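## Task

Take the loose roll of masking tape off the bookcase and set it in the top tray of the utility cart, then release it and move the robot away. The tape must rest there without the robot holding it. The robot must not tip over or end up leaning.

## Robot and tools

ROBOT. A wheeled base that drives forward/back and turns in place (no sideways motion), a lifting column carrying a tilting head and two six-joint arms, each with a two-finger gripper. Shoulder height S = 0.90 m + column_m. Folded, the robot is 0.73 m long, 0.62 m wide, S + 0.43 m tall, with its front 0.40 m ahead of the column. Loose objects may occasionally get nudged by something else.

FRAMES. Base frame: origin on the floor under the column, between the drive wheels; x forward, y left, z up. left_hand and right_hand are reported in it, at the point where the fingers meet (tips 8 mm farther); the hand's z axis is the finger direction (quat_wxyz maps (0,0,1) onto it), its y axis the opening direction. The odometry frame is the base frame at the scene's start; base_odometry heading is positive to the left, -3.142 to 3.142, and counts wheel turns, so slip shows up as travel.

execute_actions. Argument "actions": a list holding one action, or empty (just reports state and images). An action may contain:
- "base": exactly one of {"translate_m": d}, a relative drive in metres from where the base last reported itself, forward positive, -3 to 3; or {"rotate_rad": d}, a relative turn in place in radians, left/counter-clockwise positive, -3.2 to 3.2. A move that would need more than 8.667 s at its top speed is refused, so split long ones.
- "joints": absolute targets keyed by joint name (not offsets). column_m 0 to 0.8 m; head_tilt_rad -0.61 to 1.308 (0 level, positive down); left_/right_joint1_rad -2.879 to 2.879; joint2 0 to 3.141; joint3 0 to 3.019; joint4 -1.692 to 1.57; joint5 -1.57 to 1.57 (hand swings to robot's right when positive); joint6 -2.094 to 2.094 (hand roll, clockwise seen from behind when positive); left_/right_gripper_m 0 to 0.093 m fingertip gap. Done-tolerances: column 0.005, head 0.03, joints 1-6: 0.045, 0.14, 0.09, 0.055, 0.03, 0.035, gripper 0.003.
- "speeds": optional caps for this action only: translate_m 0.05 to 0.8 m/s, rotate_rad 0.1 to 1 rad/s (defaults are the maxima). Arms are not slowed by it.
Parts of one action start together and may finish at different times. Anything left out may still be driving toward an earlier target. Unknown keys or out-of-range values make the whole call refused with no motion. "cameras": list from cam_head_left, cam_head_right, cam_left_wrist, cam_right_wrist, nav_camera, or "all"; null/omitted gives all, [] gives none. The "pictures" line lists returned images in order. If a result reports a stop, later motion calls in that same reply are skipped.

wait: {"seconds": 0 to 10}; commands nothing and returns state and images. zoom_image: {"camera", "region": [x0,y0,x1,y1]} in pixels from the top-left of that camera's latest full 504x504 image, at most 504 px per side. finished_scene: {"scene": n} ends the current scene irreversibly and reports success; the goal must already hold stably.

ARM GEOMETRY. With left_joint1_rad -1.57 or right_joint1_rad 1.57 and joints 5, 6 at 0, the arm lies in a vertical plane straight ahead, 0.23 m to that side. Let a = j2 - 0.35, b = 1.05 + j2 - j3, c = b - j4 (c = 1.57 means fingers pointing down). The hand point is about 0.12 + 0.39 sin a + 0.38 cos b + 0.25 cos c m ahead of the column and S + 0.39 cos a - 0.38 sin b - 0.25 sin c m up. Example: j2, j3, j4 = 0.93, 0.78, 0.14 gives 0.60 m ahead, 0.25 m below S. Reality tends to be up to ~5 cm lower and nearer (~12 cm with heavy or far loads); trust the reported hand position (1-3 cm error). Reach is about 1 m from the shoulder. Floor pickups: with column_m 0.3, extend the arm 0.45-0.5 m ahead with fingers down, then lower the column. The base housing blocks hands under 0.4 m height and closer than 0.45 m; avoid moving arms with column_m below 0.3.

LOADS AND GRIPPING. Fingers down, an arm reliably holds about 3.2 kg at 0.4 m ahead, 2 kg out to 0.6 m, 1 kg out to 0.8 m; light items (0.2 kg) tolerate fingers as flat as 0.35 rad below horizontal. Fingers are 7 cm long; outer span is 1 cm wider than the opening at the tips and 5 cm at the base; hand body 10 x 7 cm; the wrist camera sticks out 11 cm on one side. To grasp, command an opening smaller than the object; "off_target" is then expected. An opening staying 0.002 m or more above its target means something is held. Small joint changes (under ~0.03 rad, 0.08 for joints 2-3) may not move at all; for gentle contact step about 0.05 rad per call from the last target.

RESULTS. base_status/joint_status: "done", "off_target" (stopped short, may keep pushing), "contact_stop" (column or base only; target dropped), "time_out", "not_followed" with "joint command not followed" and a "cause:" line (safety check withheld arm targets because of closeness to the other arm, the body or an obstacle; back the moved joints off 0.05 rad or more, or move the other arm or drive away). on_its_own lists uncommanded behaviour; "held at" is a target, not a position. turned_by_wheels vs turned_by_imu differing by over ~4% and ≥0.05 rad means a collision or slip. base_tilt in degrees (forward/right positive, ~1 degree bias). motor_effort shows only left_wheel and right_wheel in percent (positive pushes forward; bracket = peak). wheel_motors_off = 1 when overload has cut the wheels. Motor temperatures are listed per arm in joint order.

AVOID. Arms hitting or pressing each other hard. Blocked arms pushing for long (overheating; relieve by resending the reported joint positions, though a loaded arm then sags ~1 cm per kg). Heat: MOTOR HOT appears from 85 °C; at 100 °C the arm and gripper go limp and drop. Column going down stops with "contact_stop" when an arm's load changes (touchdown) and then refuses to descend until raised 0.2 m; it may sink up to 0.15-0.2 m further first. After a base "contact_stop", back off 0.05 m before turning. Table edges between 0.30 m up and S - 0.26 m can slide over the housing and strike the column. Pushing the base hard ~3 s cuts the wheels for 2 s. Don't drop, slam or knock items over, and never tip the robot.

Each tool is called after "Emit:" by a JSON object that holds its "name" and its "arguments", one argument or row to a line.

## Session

Emit:
{"name": "execute_actions", "arguments": {
  "actions": []
}}

Scene clock: 0.00 s.
Motor temperatures (°C, as the motors report them): left_arm=[16 19 19 20 19 18] | right_arm=[18 20 21 20 20 19]
base_odometry: x=+0.000 y=+0.000 heading=+0.000 (m, m, rad; odometry frame)
turned_by_wheels: +0.000 (rad since the last result)
turned_by_imu: +0.000 (rad since the last result)
base_tilt: forward=+0.3 right=+0.8 (deg)
base_status: not commanded
joint_positions: column_m=+0.555 head_tilt_rad=+0.895 left_joint1_rad=-1.561 left_joint2_rad=+0.911 left_joint3_rad=+0.376 left_joint4_rad=-0.924 left_joint5_rad=-0.002 left_joint6_rad=+0.085 left_gripper_m=+0.094 right_joint1_rad=+1.590 right_joint2_rad=+0.880 right_joint3_rad=+0.433 right_joint4_rad=-0.922 right_joint5_rad=-0.016 right_joint6_rad=+0.074 right_gripper_m=+0.095
joint_status: not commanded
wheel_motors_off: 0
motor_effort: left_wheel=-1 right_wheel=+4 (%)
left_hand: x=+0.1278 y=+0.2268 z=+1.2550 quat_wxyz=(+0.450, -0.034, -0.892, +0.016) (m; base frame)
right_hand: x=+0.1649 y=-0.2184 z=+1.2452 quat_wxyz=(+0.410, -0.029, -0.911, +0.002) (m; base frame)
pictures: cam_head_left, cam_head_right, cam_left_wrist, cam_right_wrist, nav_camera
Images, in order (width x height): cam_head_left 504x504, cam_head_right 504x504, cam_left_wrist 504x504, cam_right_wrist 504x504, nav_camera 504x504.

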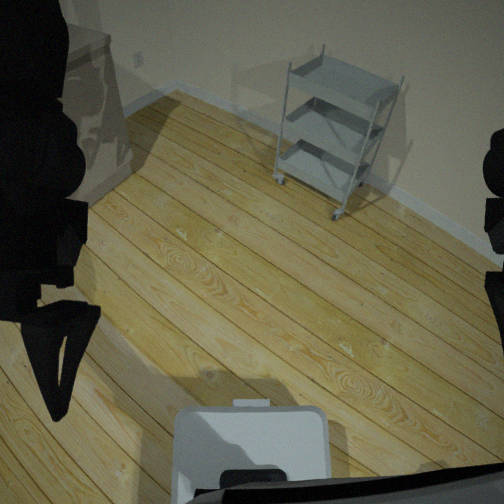

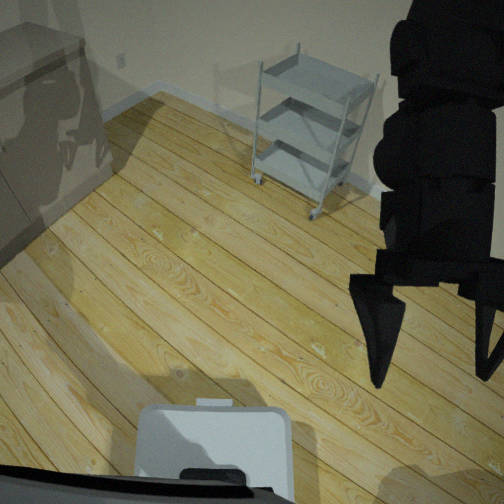

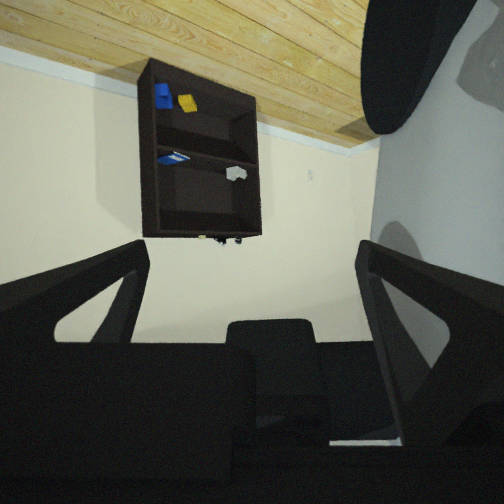

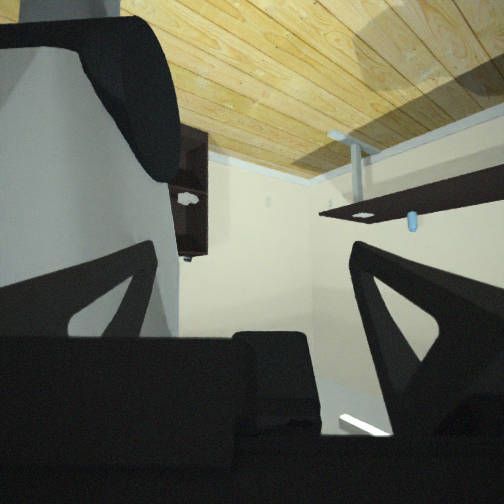

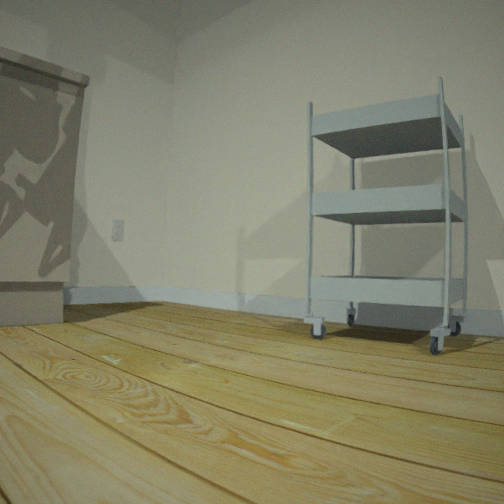

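Emit:
{"name": "execute_actions", "arguments": {
  "actions": [
    {"base": {"translate_m": -0.72}, "joints": {"head_tilt_rad": 0.6, "column_m": 0.68}}
  ],
  "cameras": ["cam_left_wrist"]
}}

Emit:
{"name": "execute_actions", "arguments": {
  "actions": [
    {"base": {"rotate_rad": 2.5}, "joints": {"column_m": 0.8}}
  ],
  "cameras": ["cam_head_left", "cam_head_right", "nav_camera"]
}}

Scene clock: 22.23 s.
Motor temperatures (°C, as the motors report them): left_arm=[16 19 19 20 19 18] | right_arm=[18 20 21 20 20 19]
base_odometry: x=-0.720 y=+0.000 heading=+0.000 (m, m, rad; odometry frame)
turned_by_wheels: +0.000 (rad since the last result)
turned_by_imu: -0.002 (rad since the last result)
base_tilt: forward=+0.2 right=+0.8 (deg)
base_status: done
joint_positions: column_m=+0.680 head_tilt_rad=+0.617 left_joint1_rad=-1.561 left_joint2_rad=+0.911 left_joint3_rad=+0.372 left_joint4_rad=-0.924 left_joint5_rad=-0.002 left_joint6_rad=+0.085 left_gripper_m=+0.094 right_joint1_rad=+1.590 right_joint2_rad=+0.879 right_joint3_rad=+0.430 right_joint4_rad=-0.922 right_joint5_rad=-0.016 right_joint6_rad=+0.074 right_gripper_m=+0.095
joint_status: all done
wheel_motors_off: 0
motor_effort: left_wheel=-1(39) right_wheel=+1(50) (%)
left_hand: x=+0.1258 y=+0.2268 z=+1.3802 quat_wxyz=(+0.452, -0.034, -0.891, +0.016) (m; base frame)
right_hand: x=+0.1636 y=-0.2184 z=+1.3701 quat_wxyz=(+0.411, -0.029, -0.911, +0.002) (m; base frame)
pictures: cam_left_wrist
Images, in order (width x height): cam_left_wrist 504x504.

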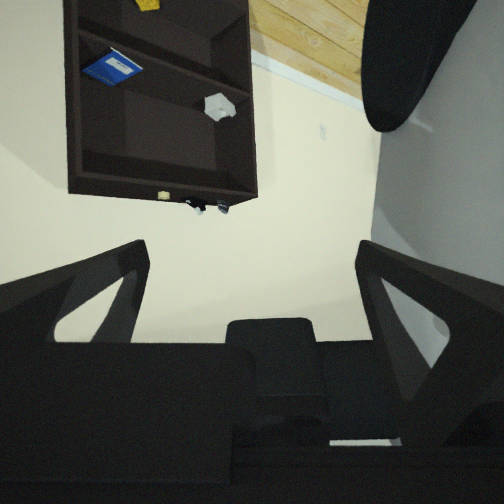

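Scene clock: 26.07 s.
Motor temperatures (°C, as the motors report them): left_arm=[16 19 19 20 19 18] | right_arm=[18 20 21 20 20 19]
base_odometry: x=-0.720 y=+0.000 heading=+2.499 (m, m, rad; odometry frame)
turned_by_wheels: +2.500 (rad since the last result)
turned_by_imu: +2.468 (rad since the last result)
base_tilt: forward=+0.2 right=+0.8 (deg)
base_status: done
joint_positions: column_m=+0.800 head_tilt_rad=+0.617 left_joint1_rad=-1.561 left_joint2_rad=+0.911 left_joint3_rad=+0.372 left_joint4_rad=-0.924 left_joint5_rad=-0.002 left_joint6_rad=+0.085 left_gripper_m=+0.094 right_joint1_rad=+1.590 right_joint2_rad=+0.879 right_joint3_rad=+0.433 right_joint4_rad=-0.922 right_joint5_rad=-0.016 right_joint6_rad=+0.074 right_gripper_m=+0.095
joint_status: all done
wheel_motors_off: 0
motor_effort: left_wheel=+0(37) right_wheel=+2(41) (%)
left_hand: x=+0.1258 y=+0.2268 z=+1.5002 quat_wxyz=(+0.452, -0.034, -0.891, +0.016) (m; base frame)
right_hand: x=+0.1651 y=-0.2184 z=+1.4897 quat_wxyz=(+0.410, -0.029, -0.912, +0.002) (m; base frame)
pictures: cam_head_left, cam_head_right, nav_camera
Images, in order (width x height): cam_head_left 504x504, cam_head_right 504x504, nav_camera 504x504.

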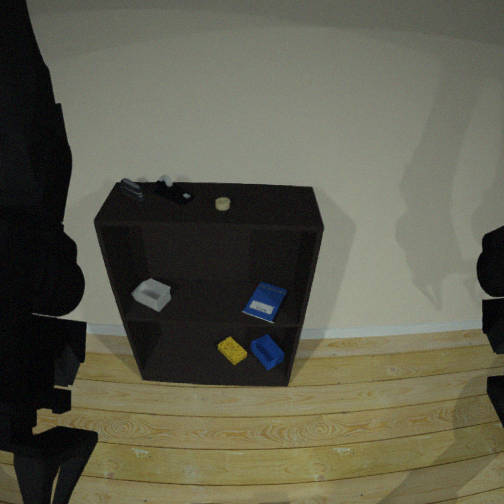

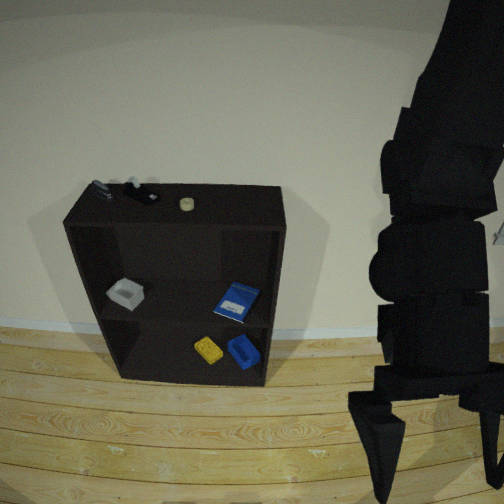

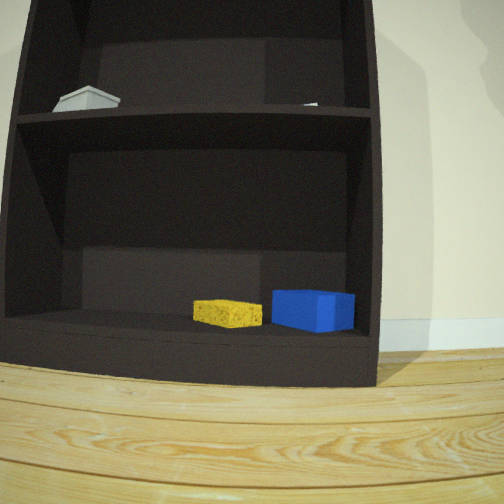

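Emit:
{"name": "execute_actions", "arguments": {
  "actions": [
    {"base": {"rotate_rad": -0.09}, "joints": {"left_joint1_rad": -1.57, "left_joint2_rad": 1.56, "left_joint3_rad": 1.53, "left_joint4_rad": -0.48, "left_joint5_rad": 0, "left_joint6_rad": 0, "head_tilt_rad": 0.85}}
  ],
  "cameras": ["cam_head_left"]
}}

Emit:
{"name": "execute_actions", "arguments": {
  "actions": [
    {"base": {"translate_m": 0.54}, "speeds": {"translate_m": 0.5}}
  ],
  "cameras": ["cam_head_left", "cam_head_right", "cam_left_wrist"]
}}

Scene clock: 49.33 s.
Motor temperatures (°C, as the motors report them): left_arm=[16 19 19 20 19 18] | right_arm=[18 20 21 20 20 19]
base_odometry: x=-0.720 y=+0.000 heading=+2.410 (m, m, rad; odometry frame)
turned_by_wheels: -0.090 (rad since the last result)
turned_by_imu: -0.090 (rad since the last result)
base_tilt: forward=+0.3 right=+0.8 (deg)
base_status: done
joint_positions: column_m=+0.800 head_tilt_rad=+0.851 left_joint1_rad=-1.561 left_joint2_rad=+1.554 left_joint3_rad=+1.522 left_joint4_rad=-0.484 left_joint5_rad=-0.002 left_joint6_rad=+0.008 left_gripper_m=+0.094 right_joint1_rad=+1.590 right_joint2_rad=+0.879 right_joint3_rad=+0.433 right_joint4_rad=-0.922 right_joint5_rad=-0.016 right_joint6_rad=+0.074 right_gripper_m=+0.095
joint_status: all done
wheel_motors_off: 0
motor_effort: left_wheel=+1(24) right_wheel=-2(24) (%)
left_hand: x=+0.6656 y=+0.2315 z=+1.2561 quat_wxyz=(-0.004, -0.002, -1.000, -0.005) (m; base frame)
right_hand: x=+0.1651 y=-0.2184 z=+1.4897 quat_wxyz=(+0.410, -0.029, -0.912, +0.002) (m; base frame)
pictures: cam_head_left
Images, in order (width x height): cam_head_left 504x504.

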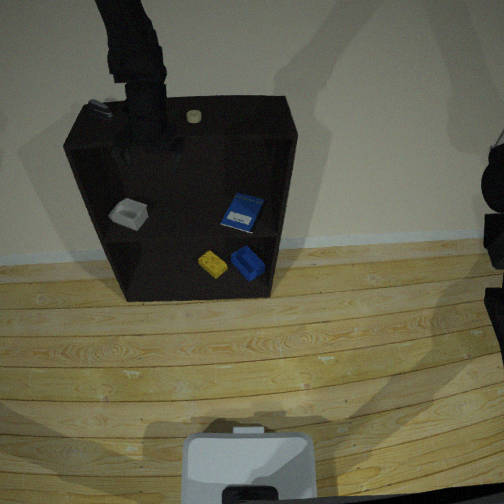

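Scene clock: 52.03 s.
Motor temperatures (°C, as the motors report them): left_arm=[16 20 19 20 19 18] | right_arm=[18 20 21 20 20 19]
base_odometry: x=-1.122 y=+0.361 heading=+2.411 (m, m, rad; odometry frame)
turned_by_wheels: +0.001 (rad since the last result)
turned_by_imu: +0.001 (rad since the last result)
base_tilt: forward=+0.3 right=+0.8 (deg)
base_status: done
joint_positions: column_m=+0.800 head_tilt_rad=+0.852 left_joint1_rad=-1.561 left_joint2_rad=+1.554 left_joint3_rad=+1.522 left_joint4_rad=-0.484 left_joint5_rad=-0.002 left_joint6_rad=+0.008 left_gripper_m=+0.094 right_joint1_rad=+1.590 right_joint2_rad=+0.879 right_joint3_rad=+0.433 right_joint4_rad=-0.922 right_joint5_rad=-0.016 right_joint6_rad=+0.074 right_gripper_m=+0.095
joint_status: not commanded
wheel_motors_off: 0
motor_effort: left_wheel=-1(57) right_wheel=-2(39) (%)
left_hand: x=+0.6656 y=+0.2315 z=+1.2561 quat_wxyz=(-0.004, -0.002, -1.000, -0.005) (m; base frame)
right_hand: x=+0.1653 y=-0.2184 z=+1.4896 quat_wxyz=(+0.410, -0.029, -0.912, +0.002) (m; base frame)
pictures: cam_head_left, cam_head_right, cam_left_wrist
Images, in order (width x height): cam_head_left 504x504, cam_head_right 504x504, cam_left_wrist 504x504.

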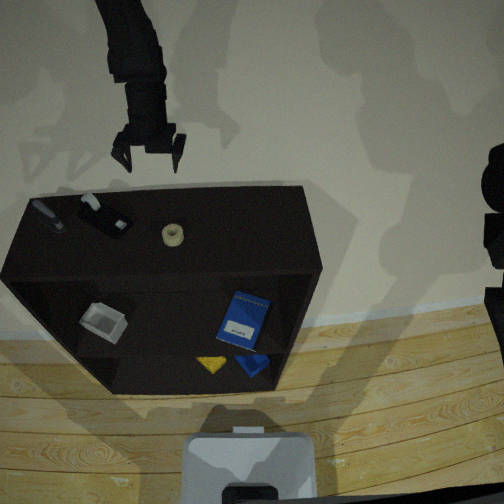

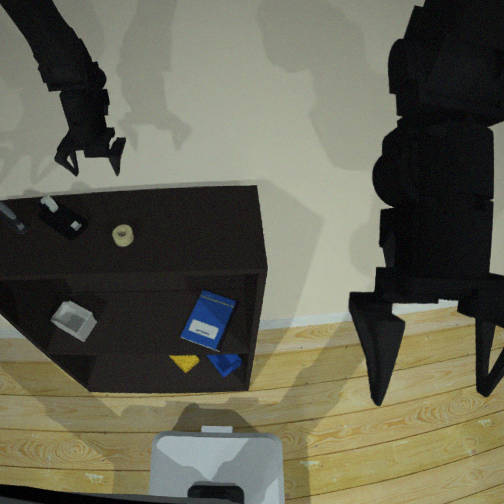

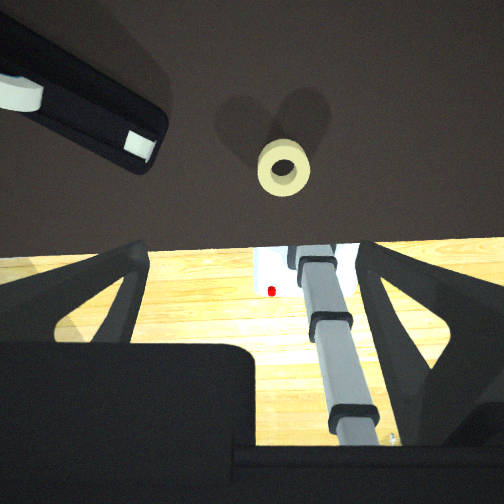

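Emit:
{"name": "execute_actions", "arguments": {
  "actions": [
    {"joints": {"column_m": 0.68}}
  ],
  "cameras": ["cam_head_left", "cam_left_wrist"]
}}

Scene clock: 78.50 s.
Motor temperatures (°C, as the motors report them): left_arm=[16 22 19 20 19 18] | right_arm=[18 20 21 20 20 19]
base_odometry: x=-1.122 y=+0.361 heading=+2.411 (m, m, rad; odometry frame)
turned_by_wheels: +0.000 (rad since the last result)
turned_by_imu: -0.001 (rad since the last result)
base_tilt: forward=+0.2 right=+0.8 (deg)
base_status: not commanded
joint_positions: column_m=+0.680 head_tilt_rad=+0.852 left_joint1_rad=-1.561 left_joint2_rad=+1.554 left_joint3_rad=+1.522 left_joint4_rad=-0.484 left_joint5_rad=-0.002 left_joint6_rad=+0.008 left_gripper_m=+0.094 right_joint1_rad=+1.590 right_joint2_rad=+0.879 right_joint3_rad=+0.433 right_joint4_rad=-0.922 right_joint5_rad=-0.016 right_joint6_rad=+0.074 right_gripper_m=+0.095
joint_status: all done
wheel_motors_off: 0
motor_effort: left_wheel=+0(2) right_wheel=-4(2) (%)
left_hand: x=+0.6656 y=+0.2315 z=+1.1362 quat_wxyz=(-0.004, -0.002, -1.000, -0.005) (m; base frame)
right_hand: x=+0.1653 y=-0.2184 z=+1.3698 quat_wxyz=(+0.410, -0.029, -0.912, +0.002) (m; base frame)
pictures: cam_head_left, cam_left_wrist
Images, in order (width x height): cam_head_left 504x504, cam_left_wrist 504x504.

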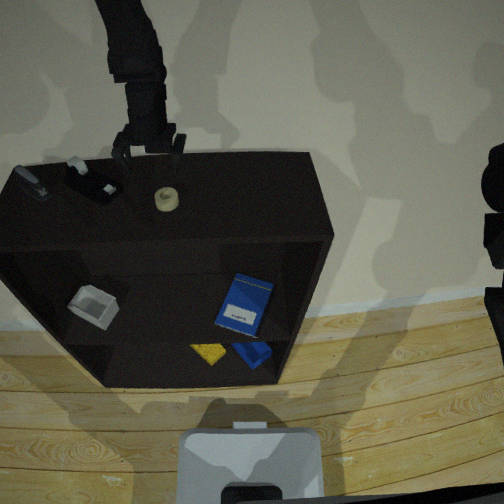

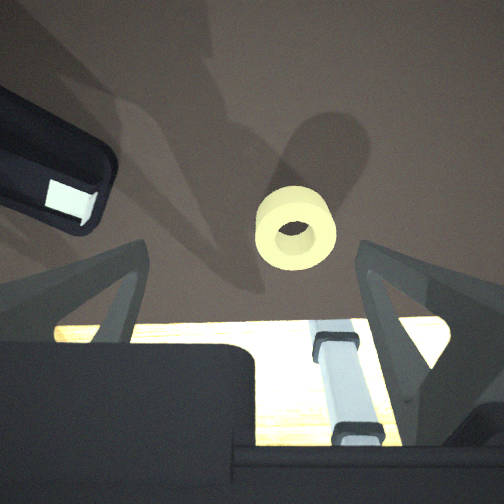

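Emit:
{"name": "execute_actions", "arguments": {
  "actions": [
    {"base": {"translate_m": -0.018}, "joints": {"left_joint1_rad": -1.602, "column_m": 0.655}, "speeds": {"translate_m": 0.08}}
  ],
  "cameras": ["cam_head_left", "cam_left_wrist"]
}}

Scene clock: 90.80 s.
Motor temperatures (°C, as the motors report them): left_arm=[16 22 20 20 19 18] | right_arm=[18 20 21 20 20 19]
base_odometry: x=-1.108 y=+0.349 heading=+2.411 (m, m, rad; odometry frame)
turned_by_wheels: +0.000 (rad since the last result)
turned_by_imu: -0.001 (rad since the last result)
base_tilt: forward=+0.2 right=+0.8 (deg)
base_status: done
joint_positions: column_m=+0.655 head_tilt_rad=+0.852 left_joint1_rad=-1.594 left_joint2_rad=+1.554 left_joint3_rad=+1.522 left_joint4_rad=-0.484 left_joint5_rad=-0.002 left_joint6_rad=+0.008 left_gripper_m=+0.094 right_joint1_rad=+1.590 right_joint2_rad=+0.879 right_joint3_rad=+0.432 right_joint4_rad=-0.922 right_joint5_rad=-0.016 right_joint6_rad=+0.074 right_gripper_m=+0.095
joint_status: all done
wheel_motors_off: 0
motor_effort: left_wheel=+1(29) right_wheel=+5(30) (%)
left_hand: x=+0.6655 y=+0.2092 z=+1.1113 quat_wxyz=(-0.004, -0.010, -1.000, +0.009) (m; base frame)
right_hand: x=+0.1647 y=-0.2184 z=+1.3449 quat_wxyz=(+0.410, -0.029, -0.911, +0.002) (m; base frame)
pictures: cam_head_left, cam_left_wrist
Images, in order (width x height): cam_head_left 504x504, cam_left_wrist 504x504.

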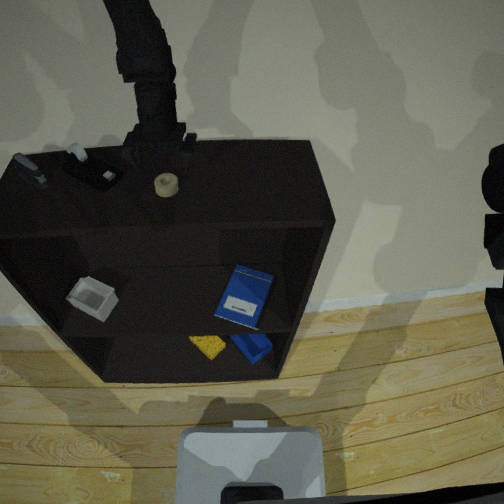

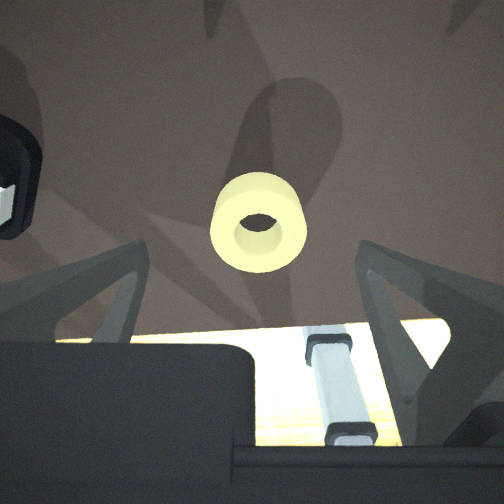

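Emit:
{"name": "execute_actions", "arguments": {
  "actions": [
    {"joints": {"column_m": 0.62}}
  ],
  "cameras": ["cam_left_wrist"]
}}

Scene clock: 100.17 s.
Motor temperatures (°C, as the motors report them): left_arm=[16 22 20 20 19 18] | right_arm=[18 20 21 20 20 19]
base_odometry: x=-1.108 y=+0.349 heading=+2.411 (m, m, rad; odometry frame)
turned_by_wheels: +0.000 (rad since the last result)
turned_by_imu: -0.001 (rad since the last result)
base_tilt: forward=+0.2 right=+0.8 (deg)
base_status: not commanded
joint_positions: column_m=+0.620 head_tilt_rad=+0.852 left_joint1_rad=-1.594 left_joint2_rad=+1.554 left_joint3_rad=+1.522 left_joint4_rad=-0.484 left_joint5_rad=-0.002 left_joint6_rad=+0.008 left_gripper_m=+0.094 right_joint1_rad=+1.590 right_joint2_rad=+0.879 right_joint3_rad=+0.432 right_joint4_rad=-0.922 right_joint5_rad=-0.016 right_joint6_rad=+0.074 right_gripper_m=+0.095
joint_status: all done
wheel_motors_off: 0
motor_effort: left_wheel=+0(1) right_wheel=+0(1) (%)
left_hand: x=+0.6655 y=+0.2092 z=+1.0763 quat_wxyz=(-0.004, -0.010, -1.000, +0.009) (m; base frame)
right_hand: x=+0.1647 y=-0.2184 z=+1.3099 quat_wxyz=(+0.410, -0.029, -0.911, +0.002) (m; base frame)
pictures: cam_left_wrist
Images, in order (width x height): cam_left_wrist 504x504.

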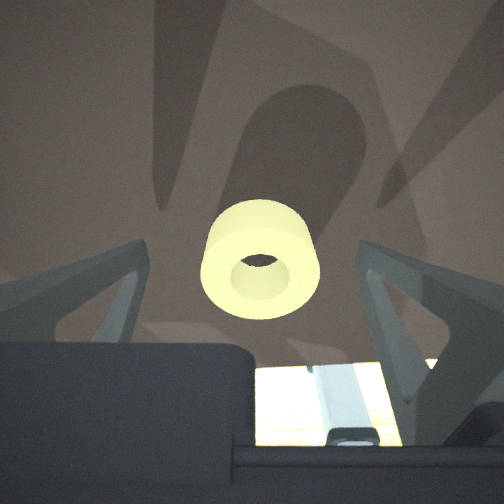

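Emit:
{"name": "execute_actions", "arguments": {
  "actions": [
    {"joints": {"left_gripper_m": 0.025}}
  ],
  "cameras": ["cam_left_wrist"]
}}

Emit:
{"name": "execute_actions", "arguments": {
  "actions": [
    {"joints": {"column_m": 0.68}}
  ],
  "cameras": ["cam_head_left", "cam_left_wrist", "cam_right_wrist"]
}}

Scene clock: 112.00 s.
Motor temperatures (°C, as the motors report them): left_arm=[16 23 20 20 19 18] | right_arm=[18 20 21 20 20 19]
base_odometry: x=-1.108 y=+0.349 heading=+2.411 (m, m, rad; odometry frame)
turned_by_wheels: +0.000 (rad since the last result)
turned_by_imu: -0.001 (rad since the last result)
base_tilt: forward=+0.3 right=+0.8 (deg)
base_status: not commanded
joint_positions: column_m=+0.620 head_tilt_rad=+0.852 left_joint1_rad=-1.594 left_joint2_rad=+1.554 left_joint3_rad=+1.522 left_joint4_rad=-0.484 left_joint5_rad=-0.001 left_joint6_rad=+0.008 left_gripper_m=+0.047 right_joint1_rad=+1.590 right_joint2_rad=+0.879 right_joint3_rad=+0.432 right_joint4_rad=-0.922 right_joint5_rad=-0.016 right_joint6_rad=+0.074 right_gripper_m=+0.095
joint_status: left_gripper_m off_target (ended at +0.047, target +0.025)
wheel_motors_off: 0
motor_effort: left_wheel=-1(0) right_wheel=+2(3) (%)
left_hand: x=+0.6655 y=+0.2091 z=+1.0763 quat_wxyz=(-0.004, -0.010, -1.000, +0.009) (m; base frame)
right_hand: x=+0.1647 y=-0.2184 z=+1.3099 quat_wxyz=(+0.410, -0.029, -0.911, +0.002) (m; base frame)
pictures: cam_left_wrist
Images, in order (width x height): cam_left_wrist 504x504.

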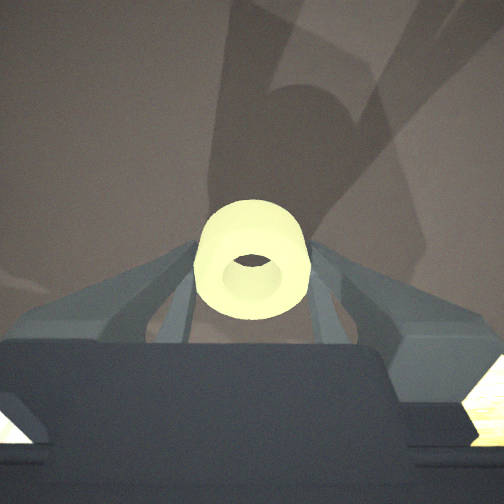

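Scene clock: 113.37 s.
Motor temperatures (°C, as the motors report them): left_arm=[16 23 20 20 19 18] | right_arm=[18 20 21 20 20 19]
base_odometry: x=-1.108 y=+0.349 heading=+2.411 (m, m, rad; odometry frame)
turned_by_wheels: +0.000 (rad since the last result)
turned_by_imu: +0.000 (rad since the last result)
base_tilt: forward=+0.2 right=+0.8 (deg)
base_status: not commanded
joint_positions: column_m=+0.680 head_tilt_rad=+0.852 left_joint1_rad=-1.594 left_joint2_rad=+1.554 left_joint3_rad=+1.522 left_joint4_rad=-0.484 left_joint5_rad=-0.001 left_joint6_rad=+0.008 left_gripper_m=+0.047 right_joint1_rad=+1.590 right_joint2_rad=+0.879 right_joint3_rad=+0.432 right_joint4_rad=-0.922 right_joint5_rad=-0.016 right_joint6_rad=+0.074 right_gripper_m=+0.095
joint_status: all done
wheel_motors_off: 0
motor_effort: left_wheel=-3(1) right_wheel=+0(1) (%)
left_hand: x=+0.6655 y=+0.2091 z=+1.1362 quat_wxyz=(-0.004, -0.010, -1.000, +0.009) (m; base frame)
right_hand: x=+0.1647 y=-0.2184 z=+1.3698 quat_wxyz=(+0.410, -0.029, -0.911, +0.002) (m; base frame)
pictures: cam_head_left, cam_left_wrist, cam_right_wrist
Images, in order (width x height): cam_head_left 504x504, cam_left_wrist 504x504, cam_right_wrist 504x504.

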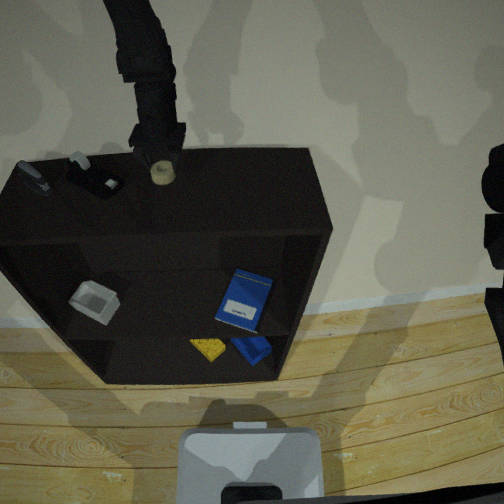

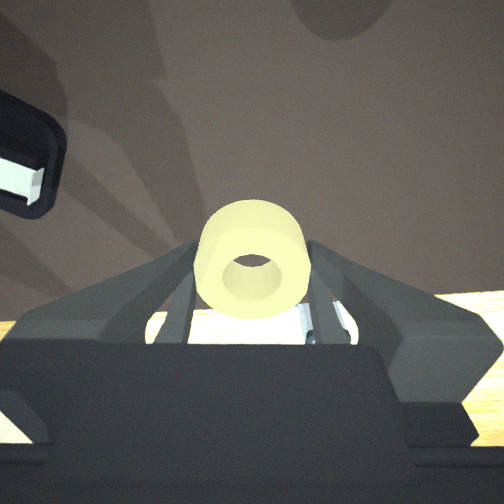

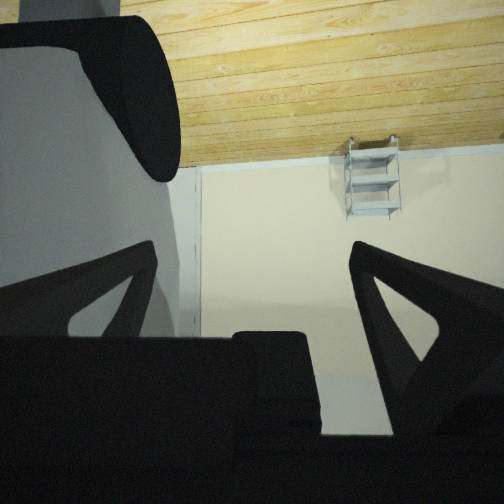

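Emit:
{"name": "execute_actions", "arguments": {
  "actions": [
    {"base": {"translate_m": -0.35}, "joints": {"head_tilt_rad": 0.5}, "speeds": {"translate_m": 0.6}}
  ],
  "cameras": []
}}

Emit:
{"name": "execute_actions", "arguments": {
  "actions": [
    {"base": {"rotate_rad": -2.69}, "joints": {"column_m": 0.5}}
  ],
  "cameras": ["cam_head_left", "cam_head_right", "nav_camera"]
}}

Scene clock: 154.17 s.
Motor temperatures (°C, as the motors report them): left_arm=[16 23 20 20 19 18] | right_arm=[18 19 21 20 20 19]
base_odometry: x=-0.848 y=+0.115 heading=+2.412 (m, m, rad; odometry frame)
turned_by_wheels: +0.001 (rad since the last result)
turned_by_imu: +0.000 (rad since the last result)
base_tilt: forward=+0.3 right=+0.8 (deg)
base_status: done
joint_positions: column_m=+0.680 head_tilt_rad=+0.518 left_joint1_rad=-1.594 left_joint2_rad=+1.554 left_joint3_rad=+1.522 left_joint4_rad=-0.484 left_joint5_rad=-0.001 left_joint6_rad=+0.008 left_gripper_m=+0.047 right_joint1_rad=+1.590 right_joint2_rad=+0.879 right_joint3_rad=+0.431 right_joint4_rad=-0.922 right_joint5_rad=-0.016 right_joint6_rad=+0.074 right_gripper_m=+0.095
joint_status: all done
wheel_motors_off: 0
motor_effort: left_wheel=+1(45) right_wheel=-3(32) (%)
left_hand: x=+0.6653 y=+0.2091 z=+1.1361 quat_wxyz=(-0.004, -0.010, -1.000, +0.009) (m; base frame)
right_hand: x=+0.1641 y=-0.2184 z=+1.3700 quat_wxyz=(+0.411, -0.029, -0.911, +0.002) (m; base frame)
pictures: none
No camera images: the call's "cameras" was empty. Leave "cameras" out to get every camera's image.

Scene clock: 158.17 s.
Motor temperatures (°C, as the motors report them): left_arm=[16 23 20 20 19 18] | right_arm=[18 19 21 20 20 19]
base_odometry: x=-0.848 y=+0.115 heading=-0.278 (m, m, rad; odometry frame)
turned_by_wheels: -2.690 (rad since the last result)
turned_by_imu: -2.657 (rad since the last result)
base_tilt: forward=+0.3 right=+0.8 (deg)
base_status: done
joint_positions: column_m=+0.500 head_tilt_rad=+0.518 left_joint1_rad=-1.596 left_joint2_rad=+1.554 left_joint3_rad=+1.522 left_joint4_rad=-0.484 left_joint5_rad=-0.001 left_joint6_rad=+0.008 left_gripper_m=+0.047 right_joint1_rad=+1.590 right_joint2_rad=+0.879 right_joint3_rad=+0.431 right_joint4_rad=-0.922 right_joint5_rad=-0.016 right_joint6_rad=+0.074 right_gripper_m=+0.095
joint_status: all done
wheel_motors_off: 0
motor_effort: left_wheel=+0(47) right_wheel=-2(41) (%)
left_hand: x=+0.6653 y=+0.2079 z=+0.9563 quat_wxyz=(-0.004, -0.010, -1.000, +0.010) (m; base frame)
right_hand: x=+0.1643 y=-0.2184 z=+1.1901 quat_wxyz=(+0.411, -0.029, -0.911, +0.002) (m; base frame)
pictures: cam_head_left, cam_head_right, nav_camera
Images, in order (width x height): cam_head_left 504x504, cam_head_right 504x504, nav_camera 504x504.

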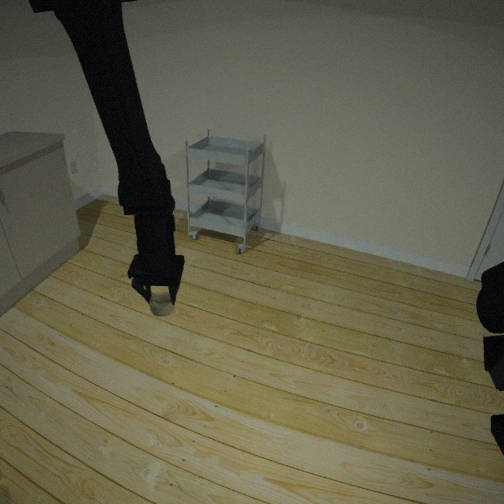

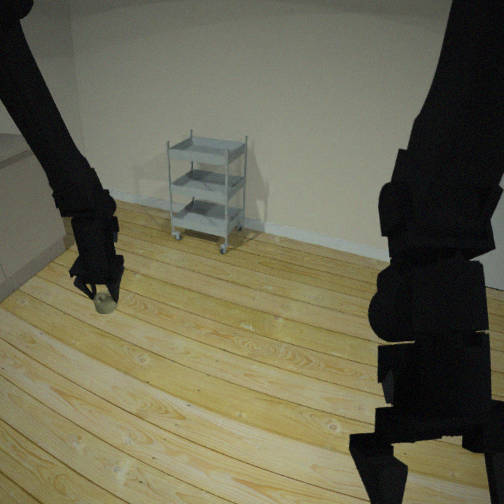

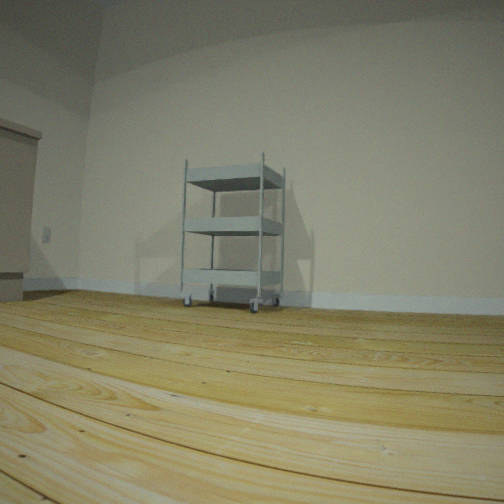

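Emit:
{"name": "execute_actions", "arguments": {
  "actions": [
    {"base": {"translate_m": 1.88}, "joints": {"head_tilt_rad": 0.8, "column_m": 0.47, "left_joint2_rad": 1.74, "left_joint3_rad": 2.03, "left_joint4_rad": -0.81, "left_joint6_rad": 1.8}}
  ],
  "cameras": ["cam_head_left", "cam_head_right", "cam_left_wrist", "nav_camera"]
}}

Scene clock: 256.47 s.
Motor temperatures (°C, as the motors report them): left_arm=[16 25 21 20 19 18] | right_arm=[18 19 21 20 20 19]
base_odometry: x=+0.960 y=-0.401 heading=-0.278 (m, m, rad; odometry frame)
turned_by_wheels: -0.001 (rad since the last result)
turned_by_imu: -0.001 (rad since the last result)
base_tilt: forward=+0.3 right=+0.8 (deg)
base_status: done
joint_positions: column_m=+0.470 head_tilt_rad=+0.803 left_joint1_rad=-1.596 left_joint2_rad=+1.750 left_joint3_rad=+2.002 left_joint4_rad=-0.808 left_joint5_rad=-0.001 left_joint6_rad=+1.792 left_gripper_m=+0.047 right_joint1_rad=+1.590 right_joint2_rad=+0.879 right_joint3_rad=+0.433 right_joint4_rad=-0.922 right_joint5_rad=-0.016 right_joint6_rad=+0.074 right_gripper_m=+0.095
joint_status: all done
wheel_motors_off: 0
motor_effort: left_wheel=+0(49) right_wheel=+0(43) (%)
left_hand: x=+0.7629 y=+0.2065 z=+0.9181 quat_wxyz=(+0.002, -0.785, -0.620, +0.019) (m; base frame)
right_hand: x=+0.1656 y=-0.2184 z=+1.1597 quat_wxyz=(+0.409, -0.029, -0.912, +0.002) (m; base frame)
pictures: cam_head_left, cam_head_right, cam_left_wrist, nav_camera
Images, in order (width x height): cam_head_left 504x504, cam_head_right 504x504, cam_left_wrist 504x504, nav_camera 504x504.

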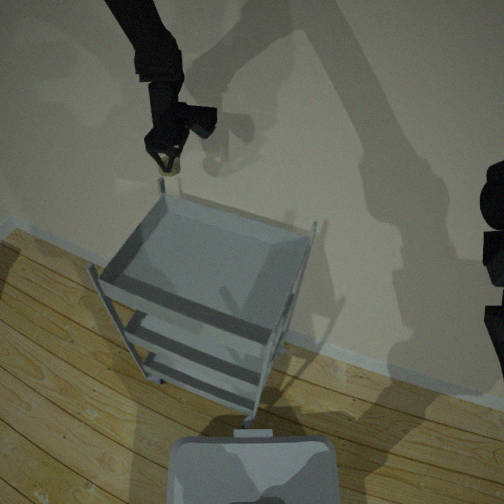

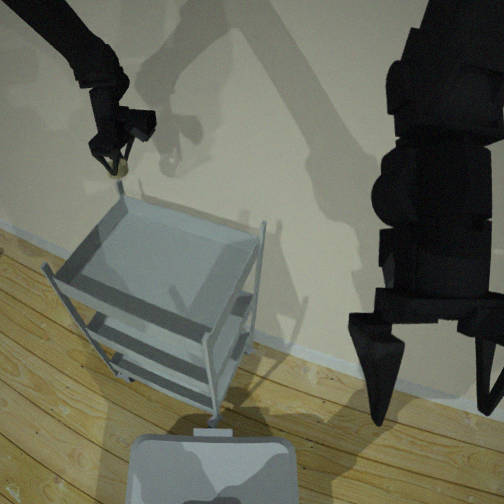

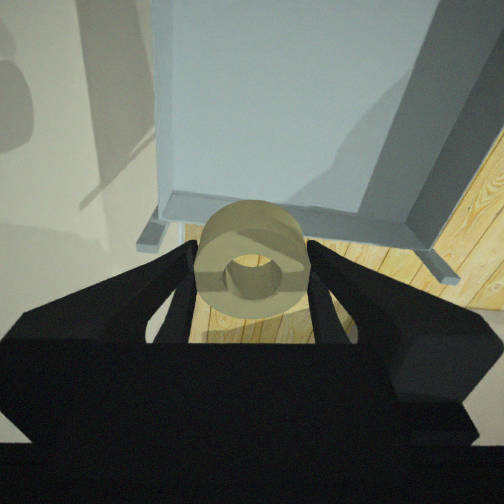

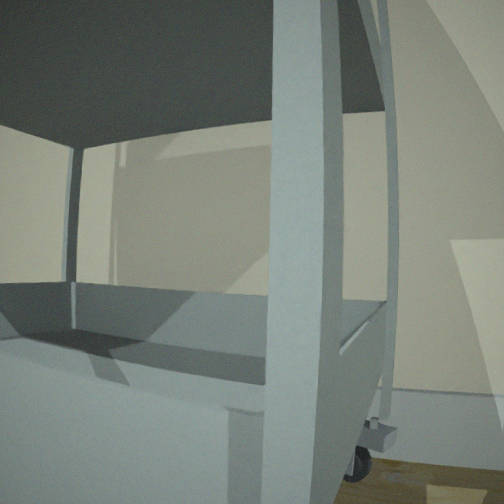

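Emit:
{"name": "execute_actions", "arguments": {
  "actions": [
    {"base": {"translate_m": -0.07}, "joints": {"column_m": 0.30, "left_joint1_rad": -1.65}, "speeds": {"translate_m": 0.1}}
  ],
  "cameras": ["cam_head_left", "cam_left_wrist"]
}}

Scene clock: 270.80 s.
Motor temperatures (°C, as the motors report them): left_arm=[16 26 22 20 19 18] | right_arm=[18 19 21 20 20 19]
base_odometry: x=+0.893 y=-0.381 heading=-0.278 (m, m, rad; odometry frame)
turned_by_wheels: +0.000 (rad since the last result)
turned_by_imu: -0.001 (rad since the last result)
base_tilt: forward=+0.3 right=+0.9 (deg)
base_status: done
joint_positions: column_m=+0.300 head_tilt_rad=+0.803 left_joint1_rad=-1.648 left_joint2_rad=+1.750 left_joint3_rad=+2.002 left_joint4_rad=-0.808 left_joint5_rad=-0.001 left_joint6_rad=+1.792 left_gripper_m=+0.047 right_joint1_rad=+1.590 right_joint2_rad=+0.879 right_joint3_rad=+0.432 right_joint4_rad=-0.922 right_joint5_rad=-0.016 right_joint6_rad=+0.074 right_gripper_m=+0.095
joint_status: all done
wheel_motors_off: 0
motor_effort: left_wheel=-2(38) right_wheel=-1(29) (%)
left_hand: x=+0.7619 y=+0.1678 z=+0.7498 quat_wxyz=(-0.016, -0.793, -0.609, +0.033) (m; base frame)
right_hand: x=+0.1649 y=-0.2184 z=+0.9899 quat_wxyz=(+0.410, -0.029, -0.912, +0.002) (m; base frame)
pictures: cam_head_left, cam_left_wrist
Images, in order (width x height): cam_head_left 504x504, cam_left_wrist 504x504.

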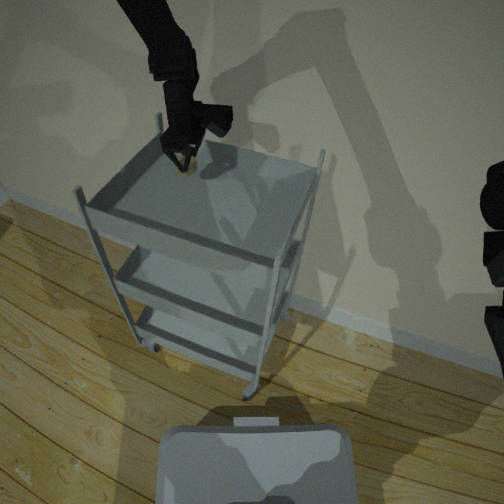

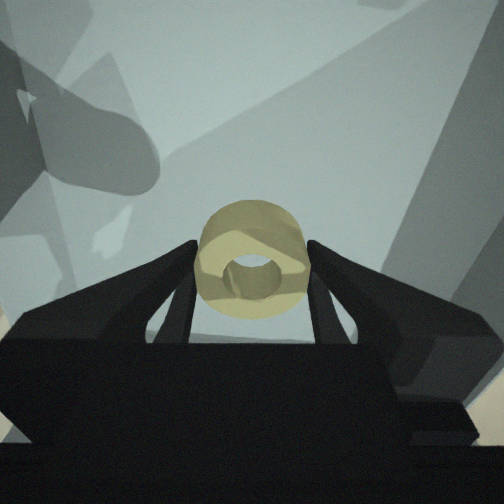

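Emit:
{"name": "execute_actions", "arguments": {
  "actions": [
    {"joints": {"column_m": 0.25}}
  ],
  "cameras": ["cam_left_wrist"]
}}

Scene clock: 276.50 s.
Motor temperatures (°C, as the motors report them): left_arm=[16 26 22 20 19 18] | right_arm=[18 19 20 20 20 19]
base_odometry: x=+0.893 y=-0.381 heading=-0.278 (m, m, rad; odometry frame)
turned_by_wheels: +0.000 (rad since the last result)
turned_by_imu: -0.001 (rad since the last result)
base_tilt: forward=+0.2 right=+0.8 (deg)
base_status: not commanded
joint_positions: column_m=+0.250 head_tilt_rad=+0.803 left_joint1_rad=-1.648 left_joint2_rad=+1.750 left_joint3_rad=+2.002 left_joint4_rad=-0.808 left_joint5_rad=-0.001 left_joint6_rad=+1.792 left_gripper_m=+0.047 right_joint1_rad=+1.590 right_joint2_rad=+0.879 right_joint3_rad=+0.432 right_joint4_rad=-0.922 right_joint5_rad=-0.016 right_joint6_rad=+0.074 right_gripper_m=+0.095
joint_status: all done
wheel_motors_off: 0
motor_effort: left_wheel=+0(1) right_wheel=+0(0) (%)
left_hand: x=+0.7619 y=+0.1678 z=+0.6998 quat_wxyz=(-0.016, -0.793, -0.609, +0.033) (m; base frame)
right_hand: x=+0.1649 y=-0.2184 z=+0.9399 quat_wxyz=(+0.410, -0.029, -0.912, +0.002) (m; base frame)
pictures: cam_left_wrist
Images, in order (width x height): cam_left_wrist 504x504.

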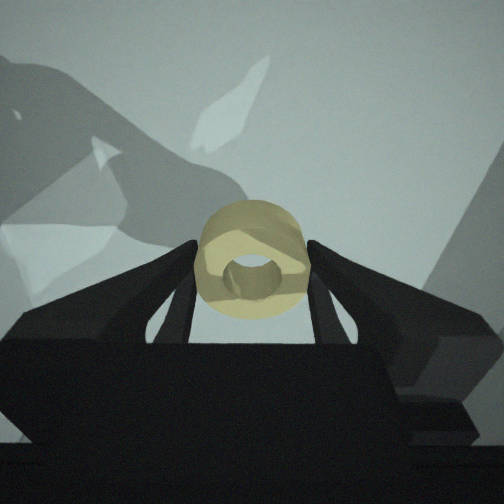

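Emit:
{"name": "execute_actions", "arguments": {
  "actions": [
    {"joints": {"column_m": 0.232}}
  ],
  "cameras": ["cam_left_wrist"]
}}

Scene clock: 283.53 s.
Motor temperatures (°C, as the motors report them): left_arm=[16 27 22 20 19 18] | right_arm=[18 19 20 20 20 19]
base_odometry: x=+0.893 y=-0.381 heading=-0.278 (m, m, rad; odometry frame)
turned_by_wheels: +0.000 (rad since the last result)
turned_by_imu: -0.001 (rad since the last result)
base_tilt: forward=+0.2 right=+0.9 (deg)
base_status: not commanded
joint_positions: column_m=+0.232 head_tilt_rad=+0.803 left_joint1_rad=-1.648 left_joint2_rad=+1.750 left_joint3_rad=+2.002 left_joint4_rad=-0.808 left_joint5_rad=-0.001 left_joint6_rad=+1.792 left_gripper_m=+0.047 right_joint1_rad=+1.590 right_joint2_rad=+0.879 right_joint3_rad=+0.432 right_joint4_rad=-0.922 right_joint5_rad=-0.016 right_joint6_rad=+0.074 right_gripper_m=+0.095
joint_status: all done
wheel_motors_off: 0
motor_effort: left_wheel=+0(0) right_wheel=-1(1) (%)
left_hand: x=+0.7619 y=+0.1678 z=+0.6818 quat_wxyz=(-0.016, -0.793, -0.609, +0.033) (m; base frame)
right_hand: x=+0.1649 y=-0.2184 z=+0.9219 quat_wxyz=(+0.410, -0.029, -0.912, +0.002) (m; base frame)
pictures: cam_left_wrist
Images, in order (width x height): cam_left_wrist 504x504.

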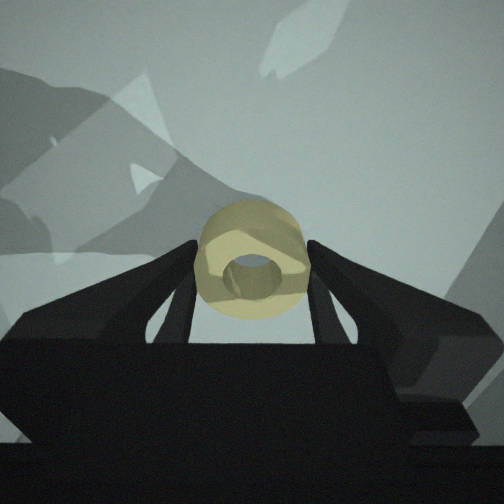

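Within a few mm of the floor. Release, then lift straight up with the column.

Emit:
{"name": "execute_actions", "arguments": {
  "actions": [
    {"joints": {"left_gripper_m": 0.09}}
  ],
  "cameras": ["cam_left_wrist"]
}}

Emit:
{"name": "execute_actions", "arguments": {
  "actions": [
    {"joints": {"column_m": 0.36}}
  ],
  "cameras": ["cam_head_left"]
}}

Scene clock: 299.67 s.
Motor temperatures (°C, as the motors report them): left_arm=[16 27 22 20 19 18] | right_arm=[18 19 20 20 20 19]
base_odometry: x=+0.893 y=-0.381 heading=-0.278 (m, m, rad; odometry frame)
turned_by_wheels: +0.000 (rad since the last result)
turned_by_imu: -0.001 (rad since the last result)
base_tilt: forward=+0.3 right=+0.8 (deg)
base_status: not commanded
joint_positions: column_m=+0.232 head_tilt_rad=+0.803 left_joint1_rad=-1.648 left_joint2_rad=+1.750 left_joint3_rad=+2.002 left_joint4_rad=-0.808 left_joint5_rad=-0.001 left_joint6_rad=+1.792 left_gripper_m=+0.090 right_joint1_rad=+1.590 right_joint2_rad=+0.879 right_joint3_rad=+0.432 right_joint4_rad=-0.922 right_joint5_rad=-0.016 right_joint6_rad=+0.074 right_gripper_m=+0.095
joint_status: all done
wheel_motors_off: 0
motor_effort: left_wheel=+1(2) right_wheel=-1(1) (%)
left_hand: x=+0.7619 y=+0.1678 z=+0.6818 quat_wxyz=(-0.016, -0.793, -0.609, +0.033) (m; base frame)
right_hand: x=+0.1649 y=-0.2184 z=+0.9219 quat_wxyz=(+0.410, -0.029, -0.912, +0.002) (m; base frame)
pictures: cam_left_wrist
Images, in order (width x height): cam_left_wrist 504x504.

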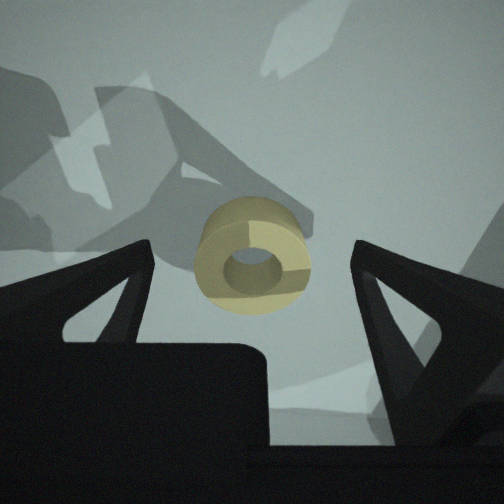

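Scene clock: 301.93 s.
Motor temperatures (°C, as the motors report them): left_arm=[16 27 22 20 19 18] | right_arm=[18 19 20 20 20 19]
base_odometry: x=+0.893 y=-0.381 heading=-0.278 (m, m, rad; odometry frame)
turned_by_wheels: +0.000 (rad since the last result)
turned_by_imu: +0.000 (rad since the last result)
base_tilt: forward=+0.2 right=+0.8 (deg)
base_status: not commanded
joint_positions: column_m=+0.360 head_tilt_rad=+0.803 left_joint1_rad=-1.648 left_joint2_rad=+1.750 left_joint3_rad=+2.002 left_joint4_rad=-0.808 left_joint5_rad=-0.001 left_joint6_rad=+1.792 left_gripper_m=+0.090 right_joint1_rad=+1.590 right_joint2_rad=+0.879 right_joint3_rad=+0.432 right_joint4_rad=-0.922 right_joint5_rad=-0.016 right_joint6_rad=+0.074 right_gripper_m=+0.095
joint_status: all done
wheel_motors_off: 0
motor_effort: left_wheel=-1(1) right_wheel=+0(2) (%)
left_hand: x=+0.7619 y=+0.1678 z=+0.8097 quat_wxyz=(-0.016, -0.793, -0.609, +0.033) (m; base frame)
right_hand: x=+0.1649 y=-0.2184 z=+1.0498 quat_wxyz=(+0.410, -0.029, -0.912, +0.002) (m; base frame)
pictures: cam_head_left
Images, in order (width x height): cam_head_left 504x504.

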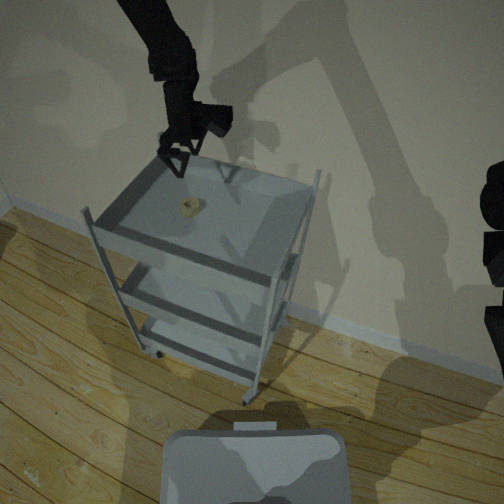

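Emit:
{"name": "execute_actions", "arguments": {
  "actions": [
    {"base": {"translate_m": -0.65}, "joints": {"column_m": 0.45, "head_tilt_rad": 0.6}}
  ],
  "cameras": ["cam_head_left", "cam_head_right"]
}}

Scene clock: 314.30 s.
Motor temperatures (°C, as the motors report them): left_arm=[16 28 22 20 19 18] | right_arm=[18 19 20 20 20 19]
base_odometry: x=+0.268 y=-0.203 heading=-0.279 (m, m, rad; odometry frame)
turned_by_wheels: -0.001 (rad since the last result)
turned_by_imu: -0.002 (rad since the last result)
base_tilt: forward=+0.3 right=+0.8 (deg)
base_status: done
joint_positions: column_m=+0.450 head_tilt_rad=+0.617 left_joint1_rad=-1.648 left_joint2_rad=+1.750 left_joint3_rad=+2.002 left_joint4_rad=-0.808 left_joint5_rad=-0.001 left_joint6_rad=+1.792 left_gripper_m=+0.090 right_joint1_rad=+1.590 right_joint2_rad=+0.878 right_joint3_rad=+0.430 right_joint4_rad=-0.922 right_joint5_rad=-0.016 right_joint6_rad=+0.074 right_gripper_m=+0.095
joint_status: all done
wheel_motors_off: 0
motor_effort: left_wheel=-1(36) right_wheel=+1(50) (%)
left_hand: x=+0.7619 y=+0.1678 z=+0.8997 quat_wxyz=(-0.016, -0.793, -0.609, +0.033) (m; base frame)
right_hand: x=+0.1636 y=-0.2184 z=+1.1402 quat_wxyz=(+0.411, -0.029, -0.911, +0.002) (m; base frame)
pictures: cam_head_left, cam_head_right
Images, in order (width x height): cam_head_left 504x504, cam_head_right 504x504.

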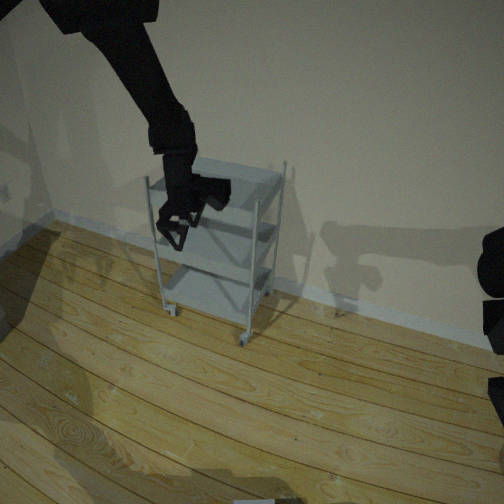

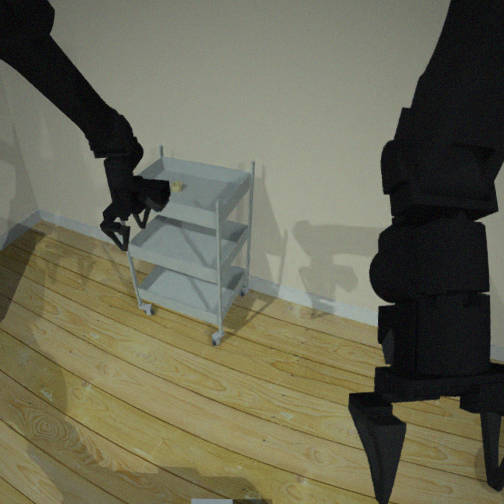

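Emit:
{"name": "finished_scene", "arguments": {
  "scene": 2
}}

The scene is finished: the task was done.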